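## Task

Take the yellow sponge off the low shelf and set it fully inside the tote that sits on the bench. The tote must not be shifted or rotated. The robot must not tip over or finish leaning, or the task fails. The sponge must stay in the tote on its own; if it only stays because the robot holds it, the task is not done.

## Robot and tools

ROBOT. A Hello Robot Stretch 3 with a single arm: a two-wheel base (0.33 m long, 0.34 m wide), a lift that carries the arm up and down a mast, and a telescoping arm that reaches out to the robot's RIGHT side, ending in a wrist and a two-finger gripper. The arm only reaches sideways, so to move the gripper forward or back you drive the base. The base cannot strafe. Turns in place pivot about the point between the drive wheels, 0.05 m behind the front edge. With arm retracted and wrist folded, the turning sweep has radius 0.28 m; an unfolded level wrist reaches beyond it. Loose objects may occasionally get nudged by the scene.

FRAMES. Base frame: origin on the floor between the drive wheels, x forward, y left, z up. Odometry frame is the base frame at scene start. hand_pose is in the base frame, located where the closed fingertips meet; with all wrist joints at zero its x axis points up, y back along the arm toward the mast, z toward the rear. Fingertips are round pads 0.04 m wide.

TOOL execute_actions. Argument actions: a list holding one action (or empty, to just read state and images). An action may have base, joints, or both, plus optional contact_limits; its motions start together. base holds exactly one key: translate_m is a relative drive distance in metres from the base's current spot, forward positive, range -1 to 1; rotate_rad is a relative in-place turn in radians, counter-clockwise (left) positive, range -3.2 to 3.2. The base command counts from the base's position in the latest reported state. joints is a dict of absolute targets by name: lift_m 0 to 1.1 (arm height); arm_m 0 to 0.52 (extension); wrist_yaw_rad -1.345 to 4.42 (0 along the arm, positive toward the front, 3.0 folded over the base); wrist_pitch_rad -1.57 to 0.451 (0 level, negative tips fingers down); wrist_roll_rad -2.911 to 2.911 (0 fingers side by side, level); gripper_m -0.089 to 0.179 (larger is wider; real fingertip gap is about 0.007 less when nearly shut and 0.025 less when fully open, zero below 0.007); head_pan_rad -3.953 to 1.73 (0 forward, positive left, -1.57 along the arm); head_tilt_rad -1.53 to 0.419 (negative down). Done tolerances: lift and arm ±0.004, yaw and roll ±0.02, pitch ±0.05, gripper ±0.004, head ±0.02. contact_limits: {"arm_m": effort percent 1-100} halts the arm once its motor effort reaches that level (negative when retracting); values above the maximum are clipped, too low stops instantly, and it caps holding force until the next action. cameras: list from head_camera, nav_camera, wrist_camera, all; omitted/null/all gives every camera, [] none. Unknown keys or out-of-range values reject the whole call. A joint or base omitted may still be driving to an earlier target. One action lasts at most 15 s. If a result reports a stop, the remaining calls in that reply are skipped.

OTHER TOOLS. wait: seconds 0-10, commands nothing, returns state and images. zoom_image: camera name and region [x0, y0, x1, y1] in that camera's pixels (top-left origin, max 504x504) of its latest full image. finished_scene: scene is the current scene number; it ends the scene irreversibly after the last command is held, reports success, and gives the next task. Replying without any tool call ends everything.

RESULTS. base_status/joint_status tell how each motion ended: done (for the base, wheels turned the full amount even if slipping), off_target (stopped short, possibly still pushing), contact_stop, time_out, torque_fault (target dropped; it holds where it stopped unless slack or off). on_its_own covers uncommanded joints; its held at value is the target, not the position. motor_effort is percent of maximum, positive toward higher values, peak in brackets; readings carry fixed offsets and noise. Positive wheel effort pushes forward. lidar_m: 12 distances from base origin in 30-degree sectors, first straight ahead, counter-clockwise (4th left, 7th behind, 10th right), plane 0.17 m high, range 0.15-12 m, '-' nothing; misses glass, thin legs, tabletops; the robot can hide sectors 5, 6, 9, 10. wrist_depth_mm and head_depth_mm: 7x7 median depth grids from top-left (wrist 45-1000, head 280-4000, head image sideways). base_odometry counts wheel turns; heading in -3.142..3.142. turned_by_wheels and turned_by_imu give turn since last result. base_tilt in degrees (forward, right positive), with up to about 4 degrees fixed error. Camera calibration gives intrinsics and T_world_to_cam from base frame; the wrist camera's pose error grows with arm pose.

SPEED. Base is fast (0.30 m/s, 1.9 rad/s) only when stowed: lift_m under 0.30, arm_m under 0.03, wrist_yaw_rad over 2.54; otherwise 0.10 m/s and 0.63 rad/s.

GRIPPING. Command gripper_m smaller than the object's width to grasp (smaller squeezes harder; the stall guard may ease off, so resend a different value to re-squeeze). Open at least 0.02 past the touch value to let go. Neither reading nor done confirms a grasp; check images.

CAUTIONS. Arm and lift stop and go slack on firm contact; a slack lift may sink under load or be pushed up by closing fingers on a surface. Base, wrist and head never contact-stop. Wrist servos pushing hard for several seconds shut off for 10 s. Fold or unfold the wrist only with lift_m 0.32-0.95, wrist_pitch_rad -0.4 and roll near 0; once folded the lift may go down to 0.25. With yaw below -0.4 keep pitch at -0.5 or lower. Pushing on something rigid with the gripper above about 0.45 m can tip the robot, more so after a prior contact_stop or with a raised contact limit. Do not drive while holding or pressing on a fixed object, and avoid snagging furniture, especially reversing. If tilted: reverse the last move in small steps, free the gripper, lower lift_m to about 0.2. Avoid drops, slams, hard hits and moving the tote; the robot keeps running during your thinking, and less robot motion time is better.

Each tool is called after ">>>" by a JSON object that holds its "fn" and its "kwargs".

## Session

>>> {"fn": "execute_actions", "kwargs": {"actions": []}}

Scene clock: 0.00 s.
base_odometry: x=+0.000 y=+0.000 heading=+0.000 (m, m, rad; odometry frame)
turned_by_wheels: +0.000 (rad since the last result)
turned_by_imu: +0.000 (rad since the last result)
base_tilt: forward=+0.2 right=-0.5 (deg)
lidar_m: 2.15 1.51 2.06 2.06 2.24 1.94 1.93 2.09 1.09 1.08 1.18 1.82
head_depth_mm: 2255 2277 2318 2339 2351 2396 2181 / 2262 2341 2371 2367 2429 2475 2187 / 2212 2375 2372 2411 2439 2478 2169 / 2204 2397 2394 2449 2441 2494 2197 / 2189 2444 2468 2526 2505 2508 2208 / 2168 2489 2464 2490 2456 2592 2252 / 2138 2579 2601 2634 2689 2706 2304
base_status: not commanded
joint_positions: lift_m=+0.375 arm_m=-0.002 wrist_yaw_rad=+2.940 wrist_pitch_rad=-0.502 wrist_roll_rad=-0.002 gripper_m=+0.037 head_pan_rad=+0.011 head_tilt_rad=-0.011
joint_status: not commanded
motor_effort: left_wheel=-1 right_wheel=+0 lift_m=+23 arm_m=+0 wrist_yaw_rad=+0 wrist_pitch_rad=+8 wrist_roll_rad=+1 gripper_m=-1 head_pan_rad=-1 head_tilt_rad=+0 (%)
hand_pose: x=+0.0215 y=+0.0662 z=+0.3690 quat_wxyz=(+0.244, +0.698, +0.106, +0.665) (m; base frame)
wrist_depth_mm: - - - - - - - / - - - - - - - / - - 993 992 927 939 925 / 825 - 816 803 782 755 763 / 701 691 701 675 666 662 650 / 601 599 - 597 - 573 556 / 527 537 - - 505 505 497
pictures: head_camera (sideways: a quarter turn clockwise sets it upright), nav_camera (sideways: a quarter turn counterclockwise sets it upright), wrist_camera
Images, in order (width x height): head_camera 896x504, nav_camera 672x504, wrist_camera 644x364.

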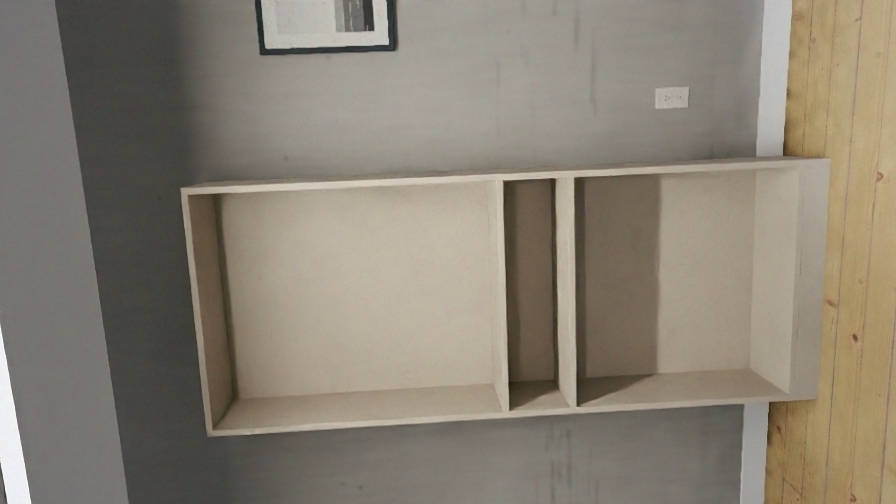

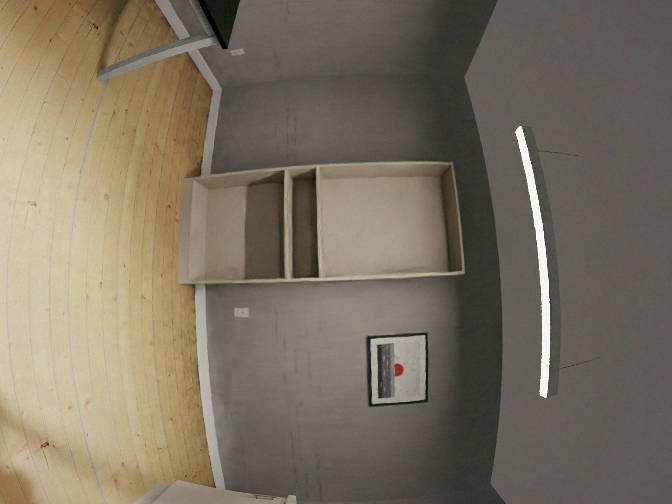

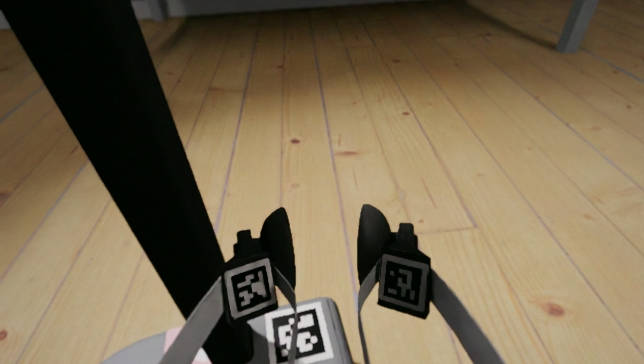

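>>> {"fn": "execute_actions", "kwargs": {"actions": [{"joints":{"head_pan_rad":-1.57,"head_tilt_rad":-0.6}}], "cameras": ["head_camera","nav_camera"]}}

>>> {"fn": "execute_actions", "kwargs": {"actions": [{"joints":{"head_pan_rad":1.5,"head_tilt_rad":-0.6}}], "cameras": ["head_camera","nav_camera"]}}

Scene clock: 3.87 s.
base_odometry: x=+0.000 y=+0.000 heading=+0.000 (m, m, rad; odometry frame)
turned_by_wheels: +0.000 (rad since the last result)
turned_by_imu: +0.000 (rad since the last result)
base_tilt: forward=+0.3 right=-0.4 (deg)
lidar_m: 2.16 1.51 2.07 2.05 2.24 1.93 1.93 2.10 1.09 1.08 1.18 1.82
head_depth_mm: 1430 1481 1131 1881 1684 1424 1227 / 1448 1294 1122 1279 1476 1447 1243 / 1467 1332 1145 1292 1512 1449 1253 / 1489 1373 1161 1330 1557 1458 1261 / 1505 1399 1183 1350 1642 1482 1272 / 1544 1438 1210 1387 1664 1496 1280 / 1557 1472 1226 1416 1672 1508 1285
base_status: not commanded
joint_positions: lift_m=+0.375 arm_m=-0.002 wrist_yaw_rad=+2.940 wrist_pitch_rad=-0.502 wrist_roll_rad=-0.002 gripper_m=+0.037 head_pan_rad=-1.563 head_tilt_rad=-0.592
joint_status: all done
motor_effort: left_wheel=+0(1) right_wheel=+0(1) lift_m=+23(24) arm_m=+1(1) wrist_yaw_rad=+0(0) wrist_pitch_rad=+8(7) wrist_roll_rad=+1(1) gripper_m=+0(0) head_pan_rad=-4(47) head_tilt_rad=-2(24) (%)
hand_pose: x=+0.0215 y=+0.0662 z=+0.3690 quat_wxyz=(+0.244, +0.698, +0.106, +0.665) (m; base frame)
wrist_depth_mm: - - - - - - - / - - - - - - - / - - 972 975 961 935 934 / 841 - 825 801 765 760 748 / 697 685 707 679 667 635 644 / 609 593 - 582 - 568 560 / 527 537 - - 506 498 493
pictures: head_camera (sideways: a quarter turn clockwise sets it upright), nav_camera (sideways: a quarter turn counterclockwise sets it upright)
camera_calibration (this result's frames):
head_camera: T_world_to_cam=[[0.0368805, 0.592724, -0.804561, 1.07405], [0.997712, 0.0238148, 0.0632788, -0.0892178], [0.0566673, -0.805054, -0.590489, 0.727767], [0, 0, 0, 1]] pos_world=[0.00816138, -0.0486014, 1.29953]
nav_camera: T_world_to_cam=[[-0.0207414, -0.587648, 0.808851, -1.00808], [-0.999681, 0.000539087, -0.0252432, 0.0845477], [0.0143981, -0.809116, -0.587472, 0.722875], [0, 0, 0, 1]] pos_world=[0.0532038, -0.00755073, 1.24219]
Images, in order (width x height): head_camera 896x504, nav_camera 672x504.

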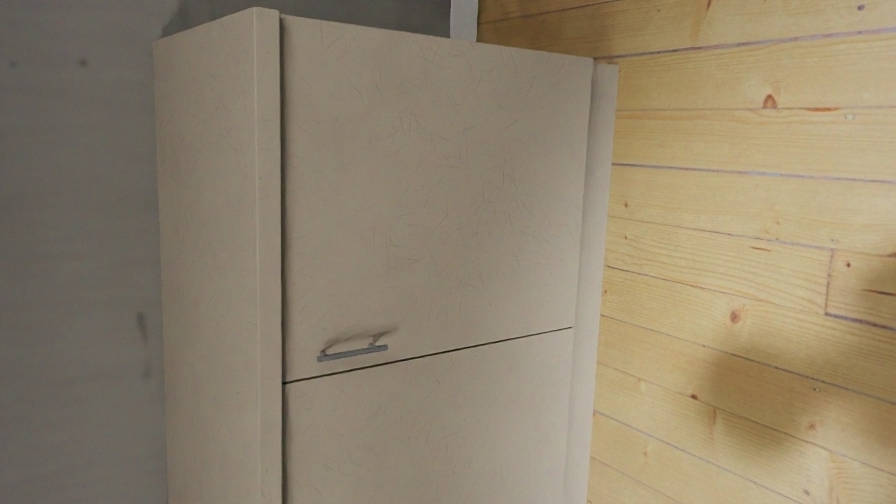

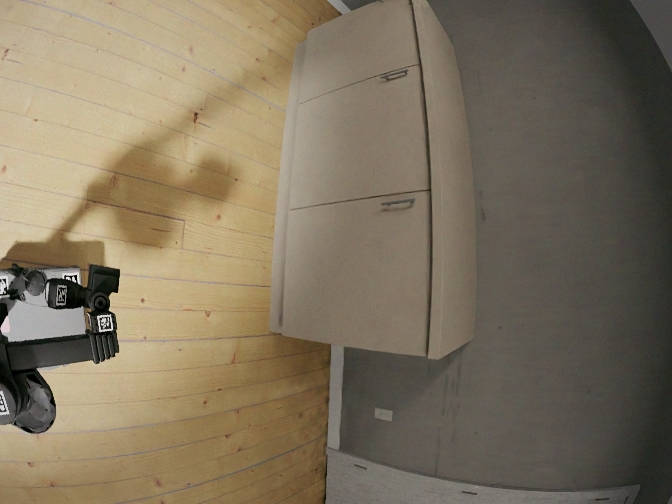

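Scene clock: 5.80 s.
base_odometry: x=+0.000 y=+0.000 heading=+0.000 (m, m, rad; odometry frame)
turned_by_wheels: +0.000 (rad since the last result)
turned_by_imu: +0.000 (rad since the last result)
base_tilt: forward=+0.2 right=-0.5 (deg)
lidar_m: 2.16 1.51 2.07 2.05 2.25 1.94 1.93 2.10 1.09 1.08 1.18 1.82
head_depth_mm: 1768 1743 1297 2128 1721 1437 1235 / 1762 1787 1315 2168 1742 1450 1237 / 1786 1849 1341 2208 1760 1459 1237 / 1803 1884 1368 2224 1763 1469 1257 / 1813 1659 1322 2254 1789 1476 1271 / 1825 1626 1338 2269 1800 1503 1282 / 1836 1935 1364 2327 1717 1530 -
base_status: not commanded
joint_positions: lift_m=+0.375 arm_m=-0.002 wrist_yaw_rad=+2.940 wrist_pitch_rad=-0.502 wrist_roll_rad=-0.002 gripper_m=+0.037 head_pan_rad=+1.493 head_tilt_rad=-0.592
joint_status: all done
motor_effort: left_wheel=+0(0) right_wheel=+0(0) lift_m=+23(23) arm_m=+0(0) wrist_yaw_rad=+1(0) wrist_pitch_rad=+8(7) wrist_roll_rad=+1(1) gripper_m=+0(0) head_pan_rad=+4(45) head_tilt_rad=-2(3) (%)
hand_pose: x=+0.0215 y=+0.0662 z=+0.3690 quat_wxyz=(+0.244, +0.698, +0.106, +0.665) (m; base frame)
wrist_depth_mm: - - - - - - - / - - - - - - - / - - 999 982 965 929 906 / 846 - 803 788 768 765 750 / 694 684 705 667 669 672 645 / 612 606 - 589 - 571 560 / 529 544 - - 503 503 500
pictures: head_camera (sideways: a quarter turn clockwise sets it upright), nav_camera (sideways: a quarter turn counterclockwise sets it upright)
camera_calibration (this result's frames):
head_camera: T_world_to_cam=[[-0.0877062, -0.587516, -0.804445, 1.07466], [-0.996065, 0.062048, 0.0632819, -0.0770597], [0.0127351, 0.80683, -0.590646, 0.728239], [0, 0, 0, 1]] pos_world=[0.00822398, 0.0485982, 1.29952]
nav_camera: T_world_to_cam=[[0.0711906, 0.583848, 0.808736, -1.00849], [0.995934, -0.0864737, -0.0252415, 0.0723722], [0.0551972, 0.807245, -0.58763, 0.722832], [0, 0, 0, 1]] pos_world=[-0.0401813, 0.0115602, 1.24219]
Images, in order (width x height): head_camera 896x504, nav_camera 672x504.

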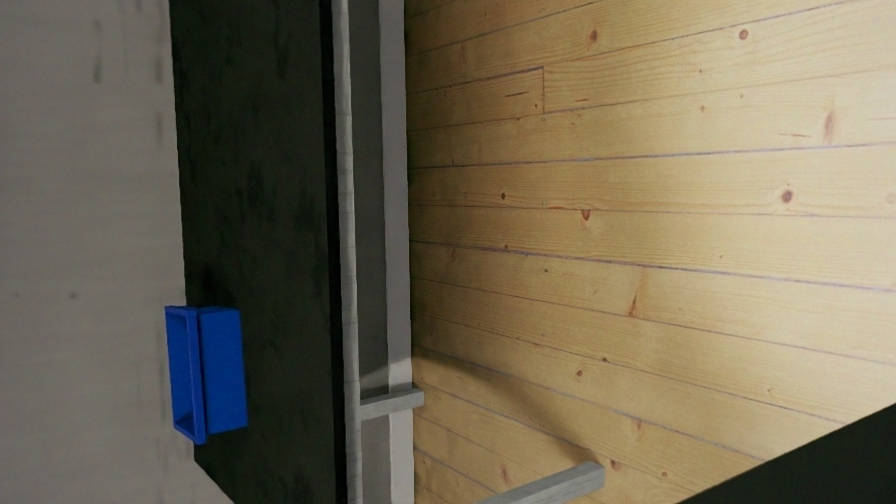

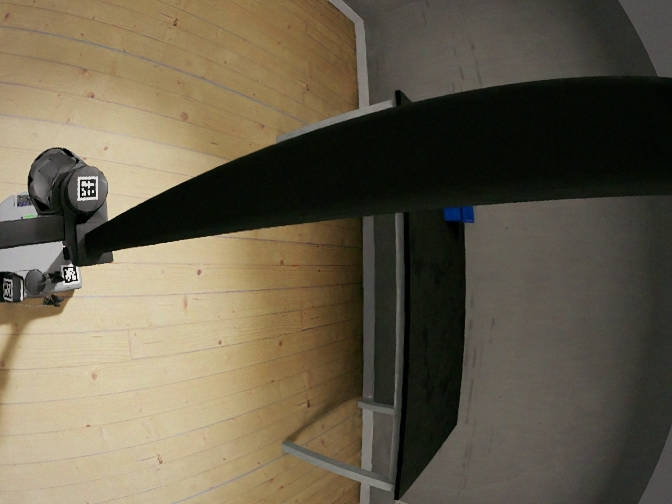

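>>> {"fn": "execute_actions", "kwargs": {"actions": [{"joints":{"head_pan_rad":-3.2,"head_tilt_rad":-0.5}}], "cameras": ["head_camera","nav_camera"]}}

Scene clock: 10.93 s.
base_odometry: x=+0.000 y=+0.000 heading=+0.000 (m, m, rad; odometry frame)
turned_by_wheels: +0.000 (rad since the last result)
turned_by_imu: +0.000 (rad since the last result)
base_tilt: forward=+0.2 right=-0.5 (deg)
lidar_m: 2.15 1.51 2.07 2.05 2.24 1.94 1.93 2.10 1.09 1.08 1.18 1.81
head_depth_mm: 1972 2149 2333 2366 1857 1547 1300 / 1981 2157 2282 2303 1916 1541 1304 / 2004 2189 2307 2284 1925 1556 1304 / 2021 2210 2269 2284 1919 1573 1317 / 2026 2225 2329 2329 1956 1586 1327 / 2077 2231 2363 2353 1993 1611 1339 / 2085 2289 2421 2549 2006 1595 1342
base_status: not commanded
joint_positions: lift_m=+0.375 arm_m=-0.002 wrist_yaw_rad=+2.940 wrist_pitch_rad=-0.502 wrist_roll_rad=-0.002 gripper_m=+0.037 head_pan_rad=-3.193 head_tilt_rad=-0.508
joint_status: all done
motor_effort: left_wheel=+0(1) right_wheel=+0(0) lift_m=+23(23) arm_m=+0(0) wrist_yaw_rad=+0(0) wrist_pitch_rad=+8(8) wrist_roll_rad=+1(1) gripper_m=-1(0) head_pan_rad=-4(51) head_tilt_rad=+3(8) (%)
hand_pose: x=+0.0215 y=+0.0662 z=+0.3690 quat_wxyz=(+0.244, +0.698, +0.106, +0.665) (m; base frame)
wrist_depth_mm: - - - - - - - / - - - - - - - / - - - 974 945 937 924 / 838 - 808 809 770 772 757 / 702 682 702 668 665 648 635 / 609 597 - 580 - 564 563 / 528 540 - - 502 501 500
pictures: head_camera (sideways: a quarter turn clockwise sets it upright), nav_camera (sideways: a quarter turn counterclockwise sets it upright)
camera_calibration (this result's frames):
head_camera: T_world_to_cam=[[0.519388, -0.0682944, -0.851805, 1.13271], [-0.0299668, -0.997644, 0.0617149, -0.0809197], [-0.854013, -0.00652809, -0.520211, 0.641889], [0, 0, 0, 1]] pos_world=[-0.0425591, 0.000818889, 1.30376]
nav_camera: T_world_to_cam=[[-0.514931, 0.0518656, 0.855661, -1.0661], [0.0575217, 0.998009, -0.0258778, 0.0789277], [-0.855299, 0.0358938, -0.51689, 0.636351], [0, 0, 0, 1]] pos_world=[-0.00923675, -0.0463178, 1.24318]
Images, in order (width x height): head_camera 896x504, nav_camera 672x504.

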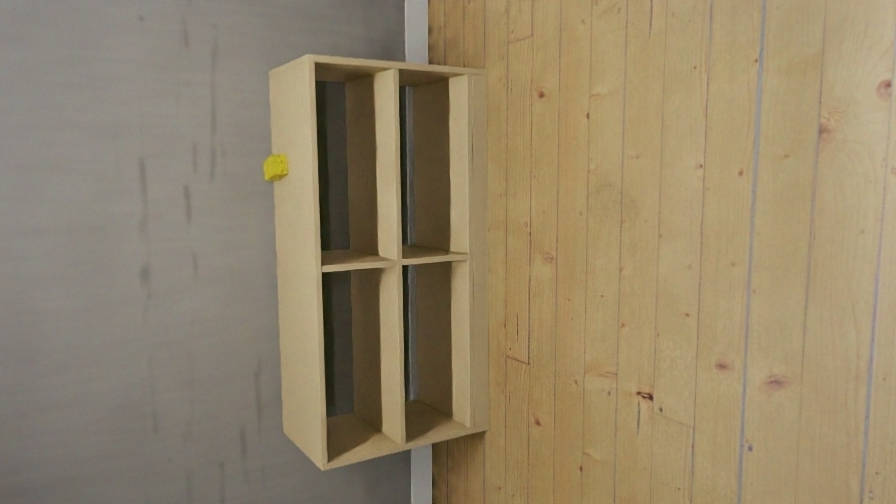

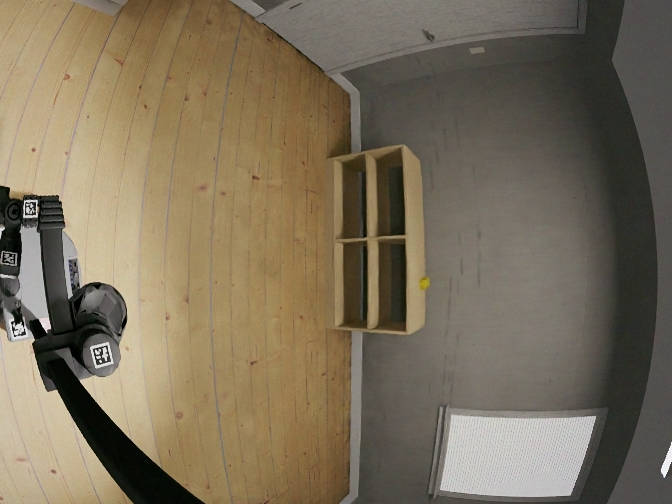

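>>> {"fn": "execute_actions", "kwargs": {"actions": [{"base":{"rotate_rad":-0.1},"joints":{"lift_m":0.28}}], "cameras": []}}

>>> {"fn": "execute_actions", "kwargs": {"actions": [{"base":{"translate_m":-1.0}}], "cameras": []}}

>>> {"fn": "execute_actions", "kwargs": {"actions": [{"base":{"translate_m":-0.47}}], "cameras": []}}

>>> {"fn": "execute_actions", "kwargs": {"actions": [{"base":{"rotate_rad":-1.58},"joints":{"head_pan_rad":-1.6,"head_tilt_rad":-0.8}}], "cameras": []}}

>>> {"fn": "execute_actions", "kwargs": {"actions": [{"joints":{"lift_m":0.75,"wrist_pitch_rad":-0.4}}], "cameras": ["head_camera"]}}

>>> {"fn": "execute_actions", "kwargs": {"actions": [{"joints":{"wrist_yaw_rad":0,"gripper_m":0.15}}]}}

Scene clock: 21.20 s.
base_odometry: x=+0.000 y=+0.000 heading=-0.100 (m, m, rad; odometry frame)
turned_by_wheels: -0.100 (rad since the last result)
turned_by_imu: -0.098 (rad since the last result)
base_tilt: forward=+0.2 right=-0.5 (deg)
lidar_m: 2.15 2.33 1.51 2.05 2.10 2.37 1.94 2.10 1.74 1.08 1.14 1.62
head_depth_mm: 2005 2191 2395 2422 1906 1524 1282 / 2007 2199 2389 2380 1900 1530 1298 / 2002 2189 2313 2284 1916 1545 1307 / 2019 2200 2283 2285 1945 1571 1311 / 2000 2206 2321 2320 1962 1576 1327 / 2004 2212 2358 2306 2018 1603 1333 / 2012 2202 2350 2253 2010 1620 1336
base_status: done
joint_positions: lift_m=+0.280 arm_m=-0.002 wrist_yaw_rad=+2.940 wrist_pitch_rad=-0.503 wrist_roll_rad=-0.002 gripper_m=+0.037 head_pan_rad=-3.193 head_tilt_rad=-0.507
joint_status: all done
motor_effort: left_wheel=+2(6) right_wheel=-2(3) lift_m=+20(19) arm_m=+1(0) wrist_yaw_rad=-1(1) wrist_pitch_rad=+8(8) wrist_roll_rad=+1(1) gripper_m=+1(0) head_pan_rad=-4(4) head_tilt_rad=+3(2) (%)
hand_pose: x=+0.0214 y=+0.0661 z=+0.2744 quat_wxyz=(+0.244, +0.698, +0.106, +0.665) (m; base frame)
wrist_depth_mm: - - - - - - - / - - - 997 993 960 918 / 833 - 813 771 750 750 727 / 677 - 652 638 626 609 612 / 567 548 564 559 536 520 517 / 489 506 - - - 457 449 / - - - - 409 401 399
pictures: none
No camera images: the call's "cameras" was empty. Leave "cameras" out to get every camera's image.

Scene clock: 26.13 s.
base_odometry: x=-0.995 y=+0.100 heading=-0.100 (m, m, rad; odometry frame)
turned_by_wheels: +0.000 (rad since the last result)
turned_by_imu: +0.001 (rad since the last result)
base_tilt: forward=+0.2 right=-0.4 (deg)
lidar_m: 3.10 2.30 1.23 1.23 1.79 0.98 0.95 1.24 1.68 1.62 1.33 1.55
head_depth_mm: 1130 1234 1346 1441 1260 1426 1298 / 1125 1233 1358 1299 1347 1455 1301 / 1130 1242 1359 1299 1368 1423 1313 / 1134 1232 1360 1337 1340 1430 1310 / 1133 1231 1353 1375 1311 1425 1336 / 1137 1231 1360 1371 1324 1476 1344 / 1119 1231 1355 1410 1386 1476 1351
base_status: done
joint_positions: lift_m=+0.280 arm_m=-0.002 wrist_yaw_rad=+2.940 wrist_pitch_rad=-0.503 wrist_roll_rad=-0.002 gripper_m=+0.037 head_pan_rad=-3.193 head_tilt_rad=-0.506
joint_status: not commanded
motor_effort: left_wheel=+1(7) right_wheel=-1(10) lift_m=+19(20) arm_m=+1(0) wrist_yaw_rad=+1(0) wrist_pitch_rad=+8(8) wrist_roll_rad=+1(1) gripper_m=+1(0) head_pan_rad=-4(3) head_tilt_rad=+2(2) (%)
hand_pose: x=+0.0214 y=+0.0661 z=+0.2743 quat_wxyz=(+0.244, +0.698, +0.107, +0.665) (m; base frame)
wrist_depth_mm: - - - - - - - / - - - - 980 915 916 / 847 - 808 775 772 746 728 / 679 - 650 636 621 616 604 / 569 551 573 567 544 524 519 / 486 501 - - - 455 451 / - - - - 408 407 399
pictures: none
No camera images: the call's "cameras" was empty. Leave "cameras" out to get every camera's image.

Scene clock: 29.37 s.
base_odometry: x=-1.463 y=+0.146 heading=-0.100 (m, m, rad; odometry frame)
turned_by_wheels: +0.000 (rad since the last result)
turned_by_imu: +0.000 (rad since the last result)
base_tilt: forward=+0.2 right=-0.5 (deg)
lidar_m: 3.59 2.72 1.41 2.12 1.16 0.58 0.74 0.50 0.93 1.61 1.71 1.65
head_depth_mm: 717 779 862 962 995 811 894 / 716 780 865 959 1002 814 895 / 714 782 865 962 984 825 896 / 717 784 862 959 1031 832 908 / 719 783 861 958 1035 840 914 / 720 785 865 959 1025 846 760 / 720 784 862 960 1026 852 768
base_status: done
joint_positions: lift_m=+0.280 arm_m=-0.002 wrist_yaw_rad=+2.940 wrist_pitch_rad=-0.503 wrist_roll_rad=-0.002 gripper_m=+0.037 head_pan_rad=-3.193 head_tilt_rad=-0.506
joint_status: not commanded
motor_effort: left_wheel=+1(8) right_wheel=-1(8) lift_m=+20(20) arm_m=+1(0) wrist_yaw_rad=+0(1) wrist_pitch_rad=+8(8) wrist_roll_rad=+1(1) gripper_m=-1(0) head_pan_rad=-4(4) head_tilt_rad=+2(2) (%)
hand_pose: x=+0.0214 y=+0.0661 z=+0.2743 quat_wxyz=(+0.244, +0.698, +0.107, +0.665) (m; base frame)
wrist_depth_mm: - - - - - - - / - - - 988 987 952 922 / 829 - 804 797 762 748 750 / 681 - 656 638 622 611 606 / 563 549 558 555 541 521 516 / 495 507 - - - 462 451 / - - - - 411 404 400
pictures: none
No camera images: the call's "cameras" was empty. Leave "cameras" out to get every camera's image.

Scene clock: 31.57 s.
base_odometry: x=-1.463 y=+0.146 heading=-1.680 (m, m, rad; odometry frame)
turned_by_wheels: -1.580 (rad since the last result)
turned_by_imu: -1.545 (rad since the last result)
base_tilt: forward=+0.2 right=-0.5 (deg)
lidar_m: 1.61 1.71 1.65 3.62 2.88 1.42 2.12 1.16 0.58 0.74 0.50 0.93
head_depth_mm: 752 860 991 898 819 1185 1138 / 750 859 1001 902 829 1191 1154 / 750 858 981 898 839 1177 1161 / 753 860 1002 920 827 1187 1166 / 752 858 1003 934 833 1103 1174 / 750 858 1010 946 838 1198 1178 / 751 861 1002 958 850 1192 1194
base_status: done
joint_positions: lift_m=+0.280 arm_m=-0.002 wrist_yaw_rad=+2.940 wrist_pitch_rad=-0.503 wrist_roll_rad=-0.002 gripper_m=+0.037 head_pan_rad=-1.607 head_tilt_rad=-0.791
joint_status: all done
motor_effort: left_wheel=+2(11) right_wheel=-2(9) lift_m=+20(20) arm_m=+0(0) wrist_yaw_rad=-1(1) wrist_pitch_rad=+8(8) wrist_roll_rad=+1(0) gripper_m=+0(1) head_pan_rad=+4(45) head_tilt_rad=-3(16) (%)
hand_pose: x=+0.0214 y=+0.0660 z=+0.2743 quat_wxyz=(+0.244, +0.698, +0.107, +0.665) (m; base frame)
wrist_depth_mm: - - - - - - - / - - - 991 968 948 931 / 844 - 811 798 759 737 737 / 669 - 658 642 630 610 598 / 568 563 570 558 544 536 516 / 495 507 - - - 460 448 / - - - - 413 402 400
pictures: none
No camera images: the call's "cameras" was empty. Leave "cameras" out to get every camera's image.

Scene clock: 36.67 s.
base_odometry: x=-1.463 y=+0.146 heading=-1.680 (m, m, rad; odometry frame)
turned_by_wheels: +0.000 (rad since the last result)
turned_by_imu: +0.000 (rad since the last result)
base_tilt: forward=+0.2 right=-0.4 (deg)
lidar_m: 1.61 1.71 1.65 3.60 2.87 1.41 2.12 1.16 0.58 0.74 0.50 0.93
head_depth_mm: 751 864 993 896 822 994 - / 749 856 1005 900 831 1004 1109 / 751 858 974 898 832 1000 - / 753 857 1007 926 827 992 1122 / 749 856 1008 937 833 1070 1163 / 748 859 1005 943 833 1195 1181 / 749 859 995 957 845 1193 1184
base_status: not commanded
joint_positions: lift_m=+0.750 arm_m=-0.002 wrist_yaw_rad=+2.940 wrist_pitch_rad=-0.418 wrist_roll_rad=-0.002 gripper_m=+0.037 head_pan_rad=-1.607 head_tilt_rad=-0.791
joint_status: all done
motor_effort: left_wheel=+2(2) right_wheel=-1(2) lift_m=+27(27) arm_m=+0(0) wrist_yaw_rad=+0(1) wrist_pitch_rad=+10(12) wrist_roll_rad=+1(1) gripper_m=+0(0) head_pan_rad=+4(4) head_tilt_rad=-4(3) (%)
hand_pose: x=+0.0237 y=+0.0773 z=+0.7625 quat_wxyz=(+0.216, +0.702, +0.077, +0.674) (m; base frame)
wrist_depth_mm: - - - - - - - / - - - - - - - / - - - - - - - / - - - - - - - / - - - - - - - / - - - - - - - / 982 981 970 954 958 940 924
pictures: head_camera (sideways: a quarter turn clockwise sets it upright)
camera_calibration (this result's frames):
head_camera: T_world_to_cam=[[0.0684248, 0.737274, -0.67212, 0.901247], [0.997324, -0.0331658, 0.0651511, -0.0916363], [0.0257428, -0.67478, -0.73757, 0.919267], [0, 0, 0, 1]] pos_world=[0.00605894, -0.0472027, 1.28974]
Images, in order (width x height): head_camera 896x504.

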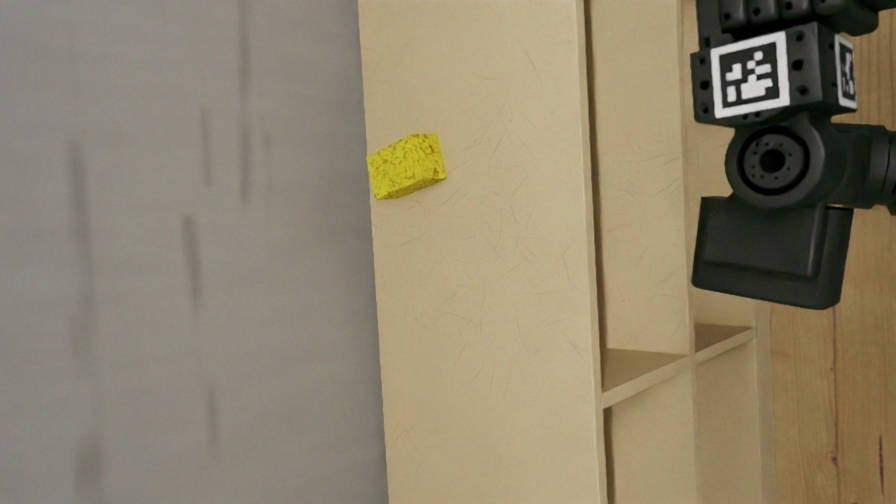

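Scene clock: 39.13 s.
base_odometry: x=-1.463 y=+0.146 heading=-1.680 (m, m, rad; odometry frame)
turned_by_wheels: +0.000 (rad since the last result)
turned_by_imu: +0.000 (rad since the last result)
base_tilt: forward=+0.2 right=-0.5 (deg)
lidar_m: 1.61 1.72 1.65 3.60 2.89 1.41 2.12 1.16 0.58 0.74 0.50 0.93
head_depth_mm: 755 859 990 901 817 993 - / 751 859 996 901 825 1001 - / 751 859 978 897 815 - - / 749 853 1001 924 821 1190 1163 / 750 860 999 936 833 1091 1168 / 749 858 1003 941 837 1194 1173 / 751 858 1006 954 847 1190 1181
base_status: not commanded
joint_positions: lift_m=+0.750 arm_m=-0.002 wrist_yaw_rad=+0.002 wrist_pitch_rad=-0.418 wrist_roll_rad=-0.002 gripper_m=+0.150 head_pan_rad=-1.607 head_tilt_rad=-0.791
joint_status: all done
motor_effort: left_wheel=+1(1) right_wheel=-2(2) lift_m=+27(28) arm_m=+0(0) wrist_yaw_rad=-1(2) wrist_pitch_rad=+10(10) wrist_roll_rad=+1(1) gripper_m=+0(82) head_pan_rad=+3(4) head_tilt_rad=-2(3) (%)
hand_pose: x=-0.0211 y=-0.3670 z=+0.7625 quat_wxyz=(+0.693, +0.148, -0.690, -0.146) (m; base frame)
wrist_depth_mm: 591 583 569 582 566 565 557 / 642 641 633 620 616 618 597 / 687 648 632 587 570 580 657 / 507 497 493 483 474 463 458 / 419 422 402 391 390 396 377 / 353 - 342 336 331 332 331 / 607 448 593 585 575 567 504
pictures: head_camera (sideways: a quarter turn clockwise sets it upright), nav_camera (sideways: a quarter turn counterclockwise sets it upright), wrist_camera
camera_calibration (this result's frames):
head_camera: T_world_to_cam=[[0.0684249, 0.737274, -0.67212, 0.901248], [0.997324, -0.0331659, 0.0651511, -0.0916363], [0.0257427, -0.67478, -0.73757, 0.919267], [0, 0, 0, 1]] pos_world=[0.00605894, -0.0472027, 1.28974]
nav_camera: T_world_to_cam=[[-0.052111, -0.733859, 0.6773, -0.83643], [-0.998502, 0.0496196, -0.0230608, 0.0816931], [-0.0166839, -0.677487, -0.735345, 0.915408], [0, 0, 0, 1]] pos_world=[0.0532561, 0.00230196, 1.24154]
wrist_camera: T_world_to_cam=[[-0.999359, 0.00926886, -0.034576, 0.00747889], [0.0335057, 0.582203, -0.812353, 0.866026], [0.0126007, -0.81299, -0.582141, 0.310912], [0, 0, 0, 1]] pos_world=[-0.0254604, -0.251505, 0.884772]
Images, in order (width x height): head_camera 896x504, nav_camera 672x504, wrist_camera 644x364.

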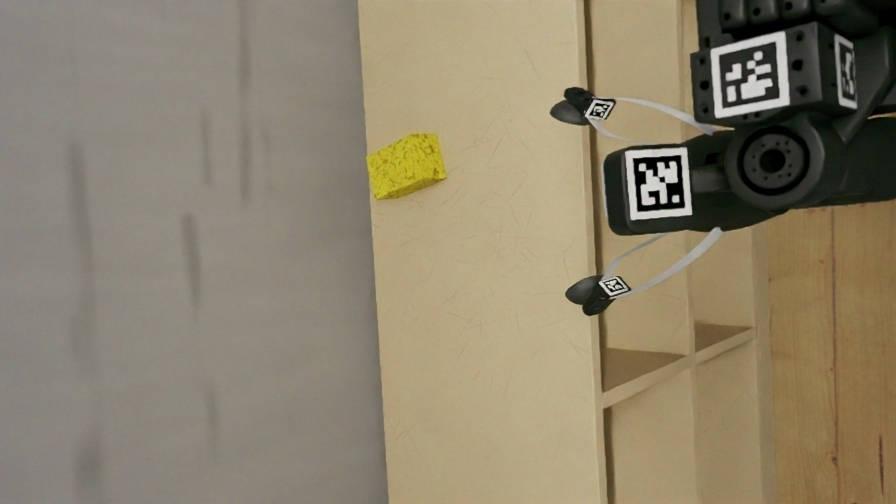

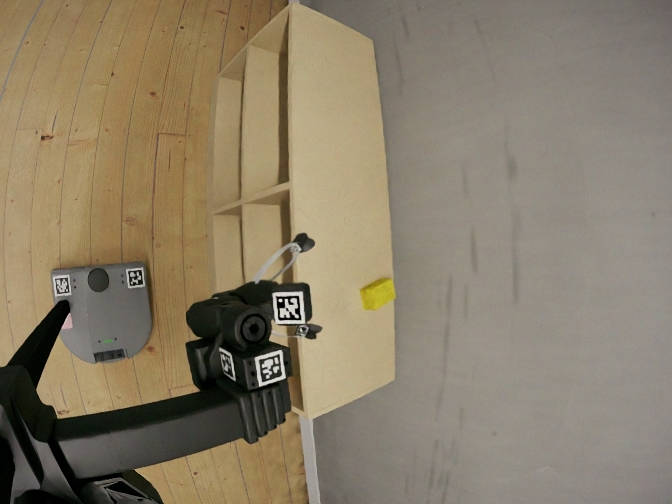

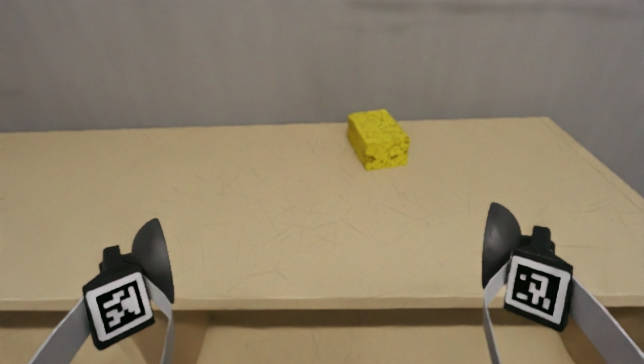

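>>> {"fn": "execute_actions", "kwargs": {"actions": [{"base":{"translate_m":-0.12},"joints":{"wrist_yaw_rad":0.2,"arm_m":0.2,"lift_m":0.66}}], "cameras": ["head_camera","wrist_camera"]}}

Scene clock: 45.07 s.
base_odometry: x=-1.450 y=+0.266 heading=-1.680 (m, m, rad; odometry frame)
turned_by_wheels: +0.000 (rad since the last result)
turned_by_imu: +0.001 (rad since the last result)
base_tilt: forward=+0.2 right=-0.5 (deg)
lidar_m: 1.73 1.76 1.73 3.60 2.71 1.31 2.00 1.15 0.51 0.85 0.56 1.04
head_depth_mm: 747 852 998 897 818 - - / 748 856 996 930 - 1175 1142 / 743 851 997 945 - 1182 1154 / 743 859 1003 912 843 1187 1161 / 744 855 997 937 829 1185 1172 / 742 854 992 946 837 1112 1188 / 747 850 999 959 841 1192 1195
base_status: done
joint_positions: lift_m=+0.660 arm_m=+0.200 wrist_yaw_rad=+0.199 wrist_pitch_rad=-0.418 wrist_roll_rad=-0.002 gripper_m=+0.150 head_pan_rad=-1.607 head_tilt_rad=-0.791
joint_status: all done
motor_effort: left_wheel=+2(3) right_wheel=-2(5) lift_m=+20(24) arm_m=+3(1) wrist_yaw_rad=+0(3) wrist_pitch_rad=+10(10) wrist_roll_rad=+1(1) gripper_m=+0(0) head_pan_rad=+3(3) head_tilt_rad=-4(2) (%)
hand_pose: x=+0.0230 y=-0.5647 z=+0.6729 quat_wxyz=(+0.704, +0.215, -0.673, -0.077) (m; base frame)
wrist_depth_mm: 471 440 411 390 366 343 330 / 525 484 452 424 396 372 354 / 448 435 420 389 381 389 375 / 341 336 330 298 290 310 307 / 278 282 270 266 261 265 254 / 237 - 229 226 223 221 218 / 207 196 200 196 195 192 190
pictures: head_camera (sideways: a quarter turn clockwise sets it upright), wrist_camera
camera_calibration (this result's frames):
head_camera: T_world_to_cam=[[0.0683176, 0.737284, -0.67212, 0.901248], [0.997329, -0.0330208, 0.0651511, -0.0916364], [0.0258409, -0.674776, -0.73757, 0.919266], [0, 0, 0, 1]] pos_world=[0.00606581, -0.0472027, 1.28974]
wrist_camera: T_world_to_cam=[[-0.981702, -0.187259, -0.0345797, -0.0611057], [-0.0814752, 0.577177, -0.812545, 0.906843], [0.172115, -0.794859, -0.581873, 0.10386], [0, 0, 0, 1]] pos_world=[-0.00397827, -0.452297, 0.795171]
Images, in order (width x height): head_camera 896x504, wrist_camera 644x364.

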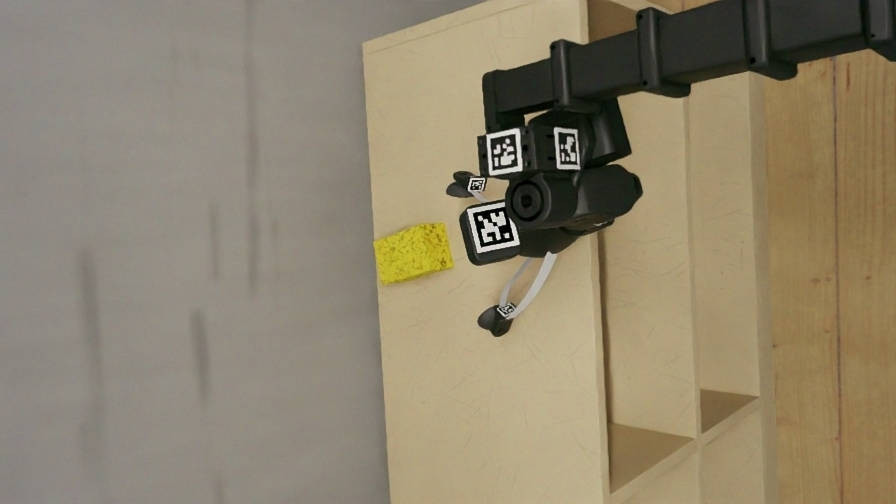

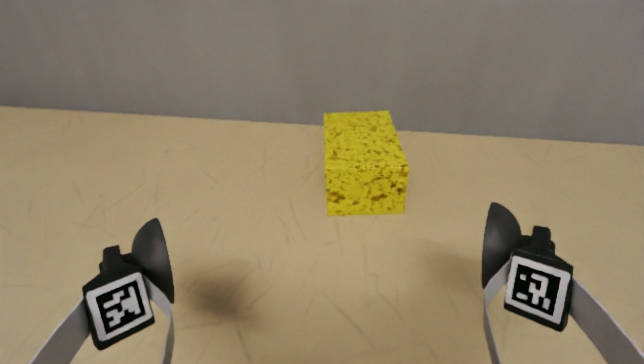

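>>> {"fn": "execute_actions", "kwargs": {"actions": [{"joints":{"arm_m":0.335,"lift_m":0.622}}], "cameras": ["head_camera","wrist_camera"]}}

Scene clock: 53.00 s.
base_odometry: x=-1.450 y=+0.266 heading=-1.680 (m, m, rad; odometry frame)
turned_by_wheels: +0.000 (rad since the last result)
turned_by_imu: +0.000 (rad since the last result)
base_tilt: forward=+0.2 right=-0.4 (deg)
lidar_m: 1.73 1.76 1.72 3.61 2.72 1.31 2.00 1.15 0.51 0.85 0.56 1.03
head_depth_mm: 746 850 1001 901 812 986 - / 747 851 997 939 927 1181 1155 / 743 850 997 - 820 1170 1154 / 743 855 1000 908 820 1188 1168 / 745 853 997 934 832 1181 1166 / 746 855 997 947 841 1115 1176 / 746 853 994 956 842 1191 1192
base_status: not commanded
joint_positions: lift_m=+0.622 arm_m=+0.335 wrist_yaw_rad=+0.199 wrist_pitch_rad=-0.418 wrist_roll_rad=-0.002 gripper_m=+0.150 head_pan_rad=-1.607 head_tilt_rad=-0.791
joint_status: all done
motor_effort: left_wheel=+1(1) right_wheel=-1(2) lift_m=+20(20) arm_m=+3(0) wrist_yaw_rad=+0(1) wrist_pitch_rad=+10(10) wrist_roll_rad=+1(1) gripper_m=+1(0) head_pan_rad=+3(3) head_tilt_rad=-3(3) (%)
hand_pose: x=+0.0230 y=-0.6997 z=+0.6349 quat_wxyz=(+0.704, +0.215, -0.673, -0.077) (m; base frame)
wrist_depth_mm: 308 288 270 255 242 229 217 / 348 319 297 281 262 246 234 / 366 348 329 300 287 268 252 / 271 265 259 177 238 244 260 / 220 224 212 145 192 209 200 / 191 - 177 128 130 175 172 / - 156 157 142 147 152 150
pictures: head_camera (sideways: a quarter turn clockwise sets it upright), wrist_camera
camera_calibration (this result's frames):
head_camera: T_world_to_cam=[[0.0683174, 0.737284, -0.67212, 0.901248], [0.997329, -0.0330205, 0.0651511, -0.0916364], [0.0258411, -0.674776, -0.73757, 0.919266], [0, 0, 0, 1]] pos_world=[0.00606582, -0.0472027, 1.28974]
wrist_camera: T_world_to_cam=[[-0.981701, -0.187265, -0.0345801, -0.0877028], [-0.0814705, 0.577142, -0.81257, 0.953895], [0.172123, -0.794883, -0.581837, -0.0255968], [0, 0, 0, 1]] pos_world=[-0.00397782, -0.587303, 0.75718]
Images, in order (width x height): head_camera 896x504, wrist_camera 644x364.

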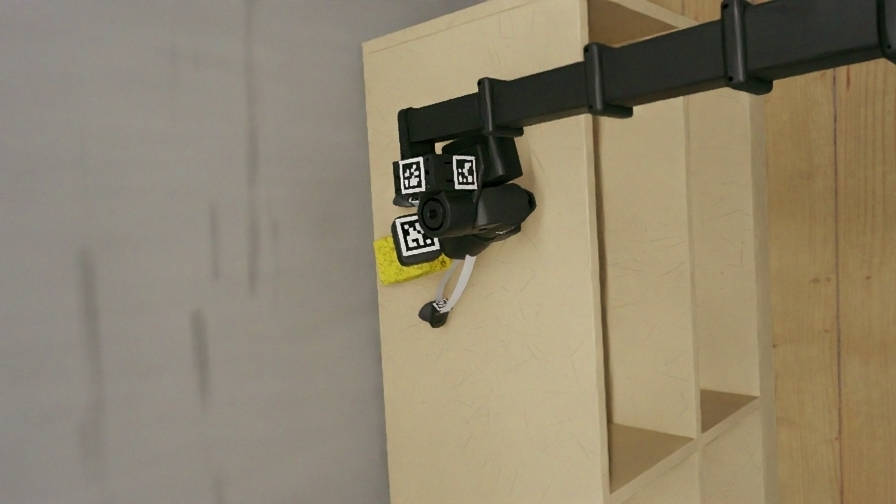

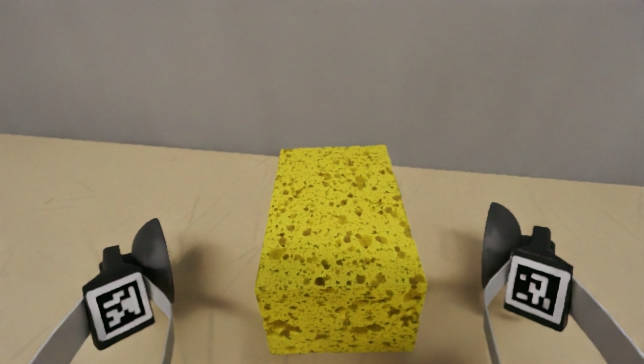

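>>> {"fn": "execute_actions", "kwargs": {"actions": [{"joints":{"gripper_m":0.02}}], "cameras": ["wrist_camera"]}}

>>> {"fn": "execute_actions", "kwargs": {"actions": [{"joints":{"lift_m":0.7}}], "cameras": ["wrist_camera"]}}

Scene clock: 57.67 s.
base_odometry: x=-1.450 y=+0.266 heading=-1.680 (m, m, rad; odometry frame)
turned_by_wheels: +0.000 (rad since the last result)
turned_by_imu: +0.000 (rad since the last result)
base_tilt: forward=+0.3 right=-0.5 (deg)
lidar_m: 1.73 1.76 1.73 3.60 2.73 1.31 2.00 1.15 0.51 0.85 0.56 1.03
head_depth_mm: 742 854 997 905 810 990 - / 748 854 999 938 926 1180 1150 / 746 853 997 - 817 1181 1154 / 748 855 995 896 822 1183 1163 / 747 852 995 926 832 1184 1180 / 748 852 1001 945 839 1110 1182 / 744 852 998 953 840 1195 1189
base_status: not commanded
joint_positions: lift_m=+0.622 arm_m=+0.335 wrist_yaw_rad=+0.199 wrist_pitch_rad=-0.418 wrist_roll_rad=-0.002 gripper_m=+0.021 head_pan_rad=-1.607 head_tilt_rad=-0.791
joint_status: all done
motor_effort: left_wheel=+2(2) right_wheel=-2(2) lift_m=+19(20) arm_m=+3(3) wrist_yaw_rad=+1(1) wrist_pitch_rad=+10(9) wrist_roll_rad=+1(1) gripper_m=-21(96) head_pan_rad=+4(3) head_tilt_rad=-3(2) (%)
hand_pose: x=+0.0230 y=-0.6997 z=+0.6349 quat_wxyz=(+0.704, +0.215, -0.673, -0.077) (m; base frame)
wrist_depth_mm: 308 289 272 256 242 228 217 / 343 322 298 278 262 248 234 / 370 351 326 301 286 269 253 / 270 264 260 176 238 245 259 / 220 218 214 146 147 203 199 / 186 185 133 131 129 174 172 / 161 160 153 147 149 152 150
pictures: wrist_camera
camera_calibration (this result's frames):
wrist_camera: T_world_to_cam=[[-0.981701, -0.187265, -0.0345805, -0.0877027], [-0.0814704, 0.577142, -0.81257, 0.953895], [0.172124, -0.794883, -0.581837, -0.0255967], [0, 0, 0, 1]] pos_world=[-0.00397777, -0.587303, 0.75718]
Images, in order (width x height): wrist_camera 644x364.

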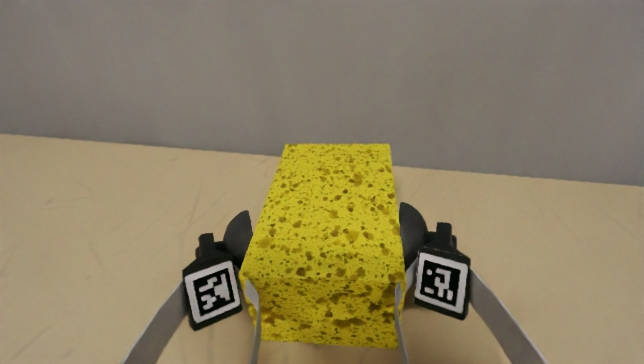

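Scene clock: 59.20 s.
base_odometry: x=-1.450 y=+0.266 heading=-1.680 (m, m, rad; odometry frame)
turned_by_wheels: +0.000 (rad since the last result)
turned_by_imu: +0.000 (rad since the last result)
base_tilt: forward=+0.2 right=-0.5 (deg)
lidar_m: 1.72 1.76 1.72 3.60 2.72 1.31 2.00 1.15 0.51 0.85 0.56 1.03
head_depth_mm: 747 851 999 920 796 - 1133 / 745 854 972 - 1017 1172 1143 / 747 850 972 873 821 1173 1160 / 742 850 944 882 823 1199 1164 / 747 855 997 937 830 1182 1185 / 743 854 1003 945 843 1109 1183 / 746 855 1002 957 840 1194 1185
base_status: not commanded
joint_positions: lift_m=+0.700 arm_m=+0.335 wrist_yaw_rad=+0.199 wrist_pitch_rad=-0.418 wrist_roll_rad=-0.002 gripper_m=+0.024 head_pan_rad=-1.607 head_tilt_rad=-0.791
joint_status: all done
motor_effort: left_wheel=+1(2) right_wheel=-2(2) lift_m=+27(28) arm_m=+2(3) wrist_yaw_rad=+1(1) wrist_pitch_rad=+10(10) wrist_roll_rad=+1(1) gripper_m=-20(22) head_pan_rad=+3(4) head_tilt_rad=-4(3) (%)
hand_pose: x=+0.0230 y=-0.6997 z=+0.7126 quat_wxyz=(+0.704, +0.215, -0.673, -0.077) (m; base frame)
wrist_depth_mm: 307 290 272 256 241 228 216 / 345 320 297 278 262 247 234 / 386 354 330 303 282 268 254 / 431 400 370 176 306 298 274 / 340 333 328 146 148 323 304 / 287 282 133 130 129 265 263 / 248 246 234 149 228 233 229
pictures: wrist_camera
camera_calibration (this result's frames):
wrist_camera: T_world_to_cam=[[-0.9817, -0.187266, -0.0345802, -0.0850191], [-0.0814711, 0.577142, -0.81257, 1.01698], [0.172124, -0.794883, -0.581837, 0.0195704], [0, 0, 0, 1]] pos_world=[-0.0039777, -0.587304, 0.83481]
Images, in order (width x height): wrist_camera 644x364.

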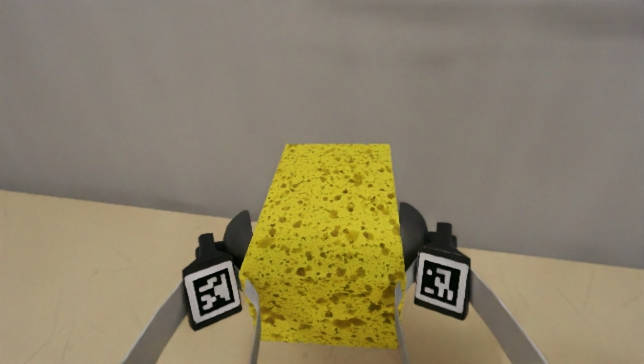

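>>> {"fn": "execute_actions", "kwargs": {"actions": [{"base":{"rotate_rad":-0.92},"joints":{"arm_m":0.0,"lift_m":0.85,"wrist_yaw_rad":0}}], "cameras": []}}

>>> {"fn": "execute_actions", "kwargs": {"actions": [{"base":{"translate_m":-1.0},"joints":{"lift_m":1.0,"head_pan_rad":-2.6,"head_tilt_rad":-0.7}}]}}

Scene clock: 71.03 s.
base_odometry: x=-1.450 y=+0.266 heading=-2.599 (m, m, rad; odometry frame)
turned_by_wheels: -0.920 (rad since the last result)
turned_by_imu: -0.904 (rad since the last result)
base_tilt: forward=+0.3 right=-0.5 (deg)
lidar_m: 0.56 1.03 1.73 1.73 1.99 2.67 2.45 1.31 2.00 1.04 0.51 0.81
head_depth_mm: 1880 2123 2060 1729 1521 - - / 1619 1873 2058 1746 1540 - 1116 / 1375 1584 1858 559 - - 1114 / 1193 1376 1563 1697 1486 1294 1163 / 1078 1205 1347 1533 1523 1278 1176 / 974 1072 1190 1333 924 989 1131 / 894 966 1063 1175 812 945 1066
base_status: done
joint_positions: lift_m=+0.850 arm_m=+0.000 wrist_yaw_rad=+0.000 wrist_pitch_rad=-0.418 wrist_roll_rad=-0.002 gripper_m=+0.024 head_pan_rad=-1.607 head_tilt_rad=-0.791
joint_status: all done
motor_effort: left_wheel=+2(8) right_wheel=-3(8) lift_m=+27(28) arm_m=-2(2) wrist_yaw_rad=+2(2) wrist_pitch_rad=+10(10) wrist_roll_rad=+1(1) gripper_m=-19(19) head_pan_rad=+3(3) head_tilt_rad=-3(3) (%)
hand_pose: x=-0.0216 y=-0.3697 z=+0.8626 quat_wxyz=(+0.693, +0.147, -0.691, -0.147) (m; base frame)
wrist_depth_mm: 554 658 816 - - - - / 574 689 858 - - - - / 603 725 914 - - - - / 637 776 983 176 - - - / 580 801 947 146 149 - - / 483 834 133 131 130 - - / 416 425 - 149 - - -
pictures: none
No camera images: the call's "cameras" was empty. Leave "cameras" out to get every camera's image.

Scene clock: 81.97 s.
base_odometry: x=-0.593 y=+0.782 heading=-2.599 (m, m, rad; odometry frame)
turned_by_wheels: +0.000 (rad since the last result)
turned_by_imu: +0.002 (rad since the last result)
base_tilt: forward=+0.2 right=-0.5 (deg)
lidar_m: 1.55 2.38 1.86 1.96 2.89 1.73 1.67 1.37 0.47 1.51 1.62 1.27
head_depth_mm: 1397 1261 949 - - - 1155 / 1365 1293 997 - - - 1183 / 1307 1137 1012 - - 1301 1190 / 1268 1116 999 - - 1343 1198 / 1221 1100 962 - - 1355 1168 / 1190 1288 - - - - 1214 / 1153 1264 - - - - 1164
base_status: done
joint_positions: lift_m=+1.000 arm_m=+0.000 wrist_yaw_rad=+0.000 wrist_pitch_rad=-0.418 wrist_roll_rad=-0.002 gripper_m=+0.024 head_pan_rad=-2.593 head_tilt_rad=-0.705
joint_status: all done
motor_effort: left_wheel=+2(4) right_wheel=-1(6) lift_m=+28(29) arm_m=-2(2) wrist_yaw_rad=+1(2) wrist_pitch_rad=+10(10) wrist_roll_rad=+1(1) gripper_m=-20(20) head_pan_rad=-4(49) head_tilt_rad=+2(10) (%)
hand_pose: x=-0.0216 y=-0.3697 z=+1.0126 quat_wxyz=(+0.693, +0.147, -0.691, -0.147) (m; base frame)
wrist_depth_mm: - - - - - - 907 / - - - - - - 936 / - - - - - - 986 / - - - 176 - - - / - - - 146 148 - 551 / - - 133 131 129 - 454 / - - - 149 - - 387
pictures: head_camera (sideways: a quarter turn clockwise sets it upright), nav_camera (sideways: a quarter turn counterclockwise sets it upright), wrist_camera
camera_calibration (this result's frames):
head_camera: T_world_to_cam=[[0.601048, 0.318668, -0.732934, 0.977249], [0.527843, -0.846878, 0.064653, -0.0881311], [-0.600103, -0.425733, -0.677221, 0.844595], [0, 0, 0, 1]] pos_world=[-0.0340108, -0.0264818, 1.29393]
nav_camera: T_world_to_cam=[[-0.588827, -0.330159, 0.737752, -0.911937], [-0.511753, 0.858794, -0.024121, 0.0801067], [-0.625613, -0.39175, -0.674641, 0.840171], [0, 0, 0, 1]] pos_world=[0.0296439, -0.0407425, 1.24153]
wrist_camera: T_world_to_cam=[[-0.999338, 0.0113346, -0.0345829, 0.0164554], [0.0347188, 0.581833, -0.812567, 1.07087], [0.0109114, -0.813229, -0.581841, 0.453872], [0, 0, 0, 1]] pos_world=[-0.0256871, -0.25415, 1.1348]
Images, in order (width x height): head_camera 896x504, nav_camera 672x504, wrist_camera 644x364.

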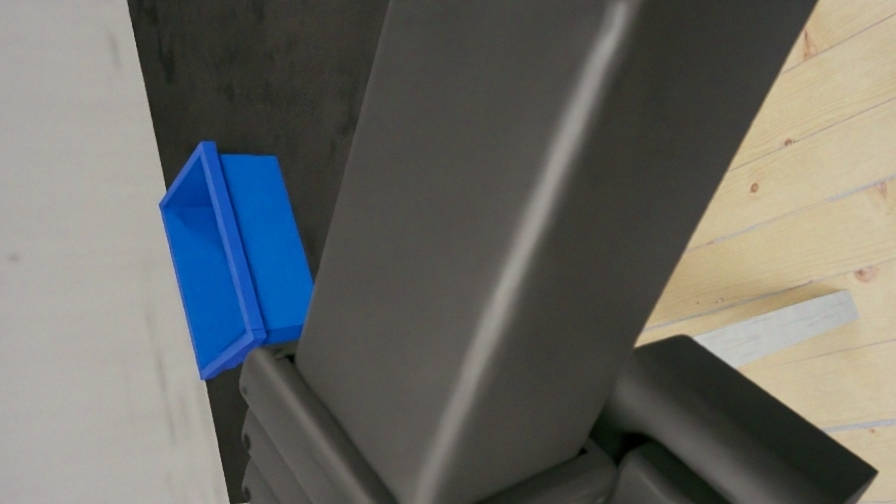

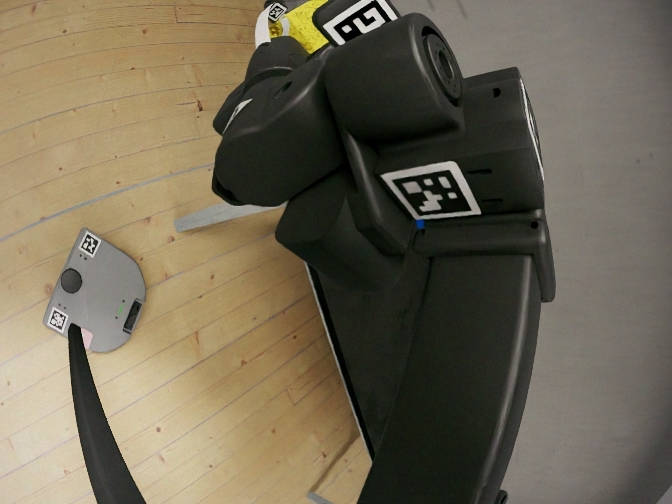

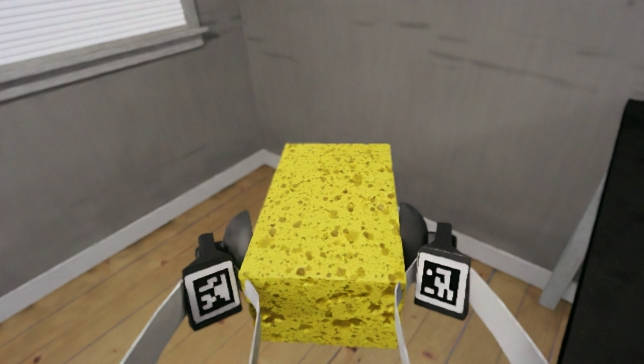

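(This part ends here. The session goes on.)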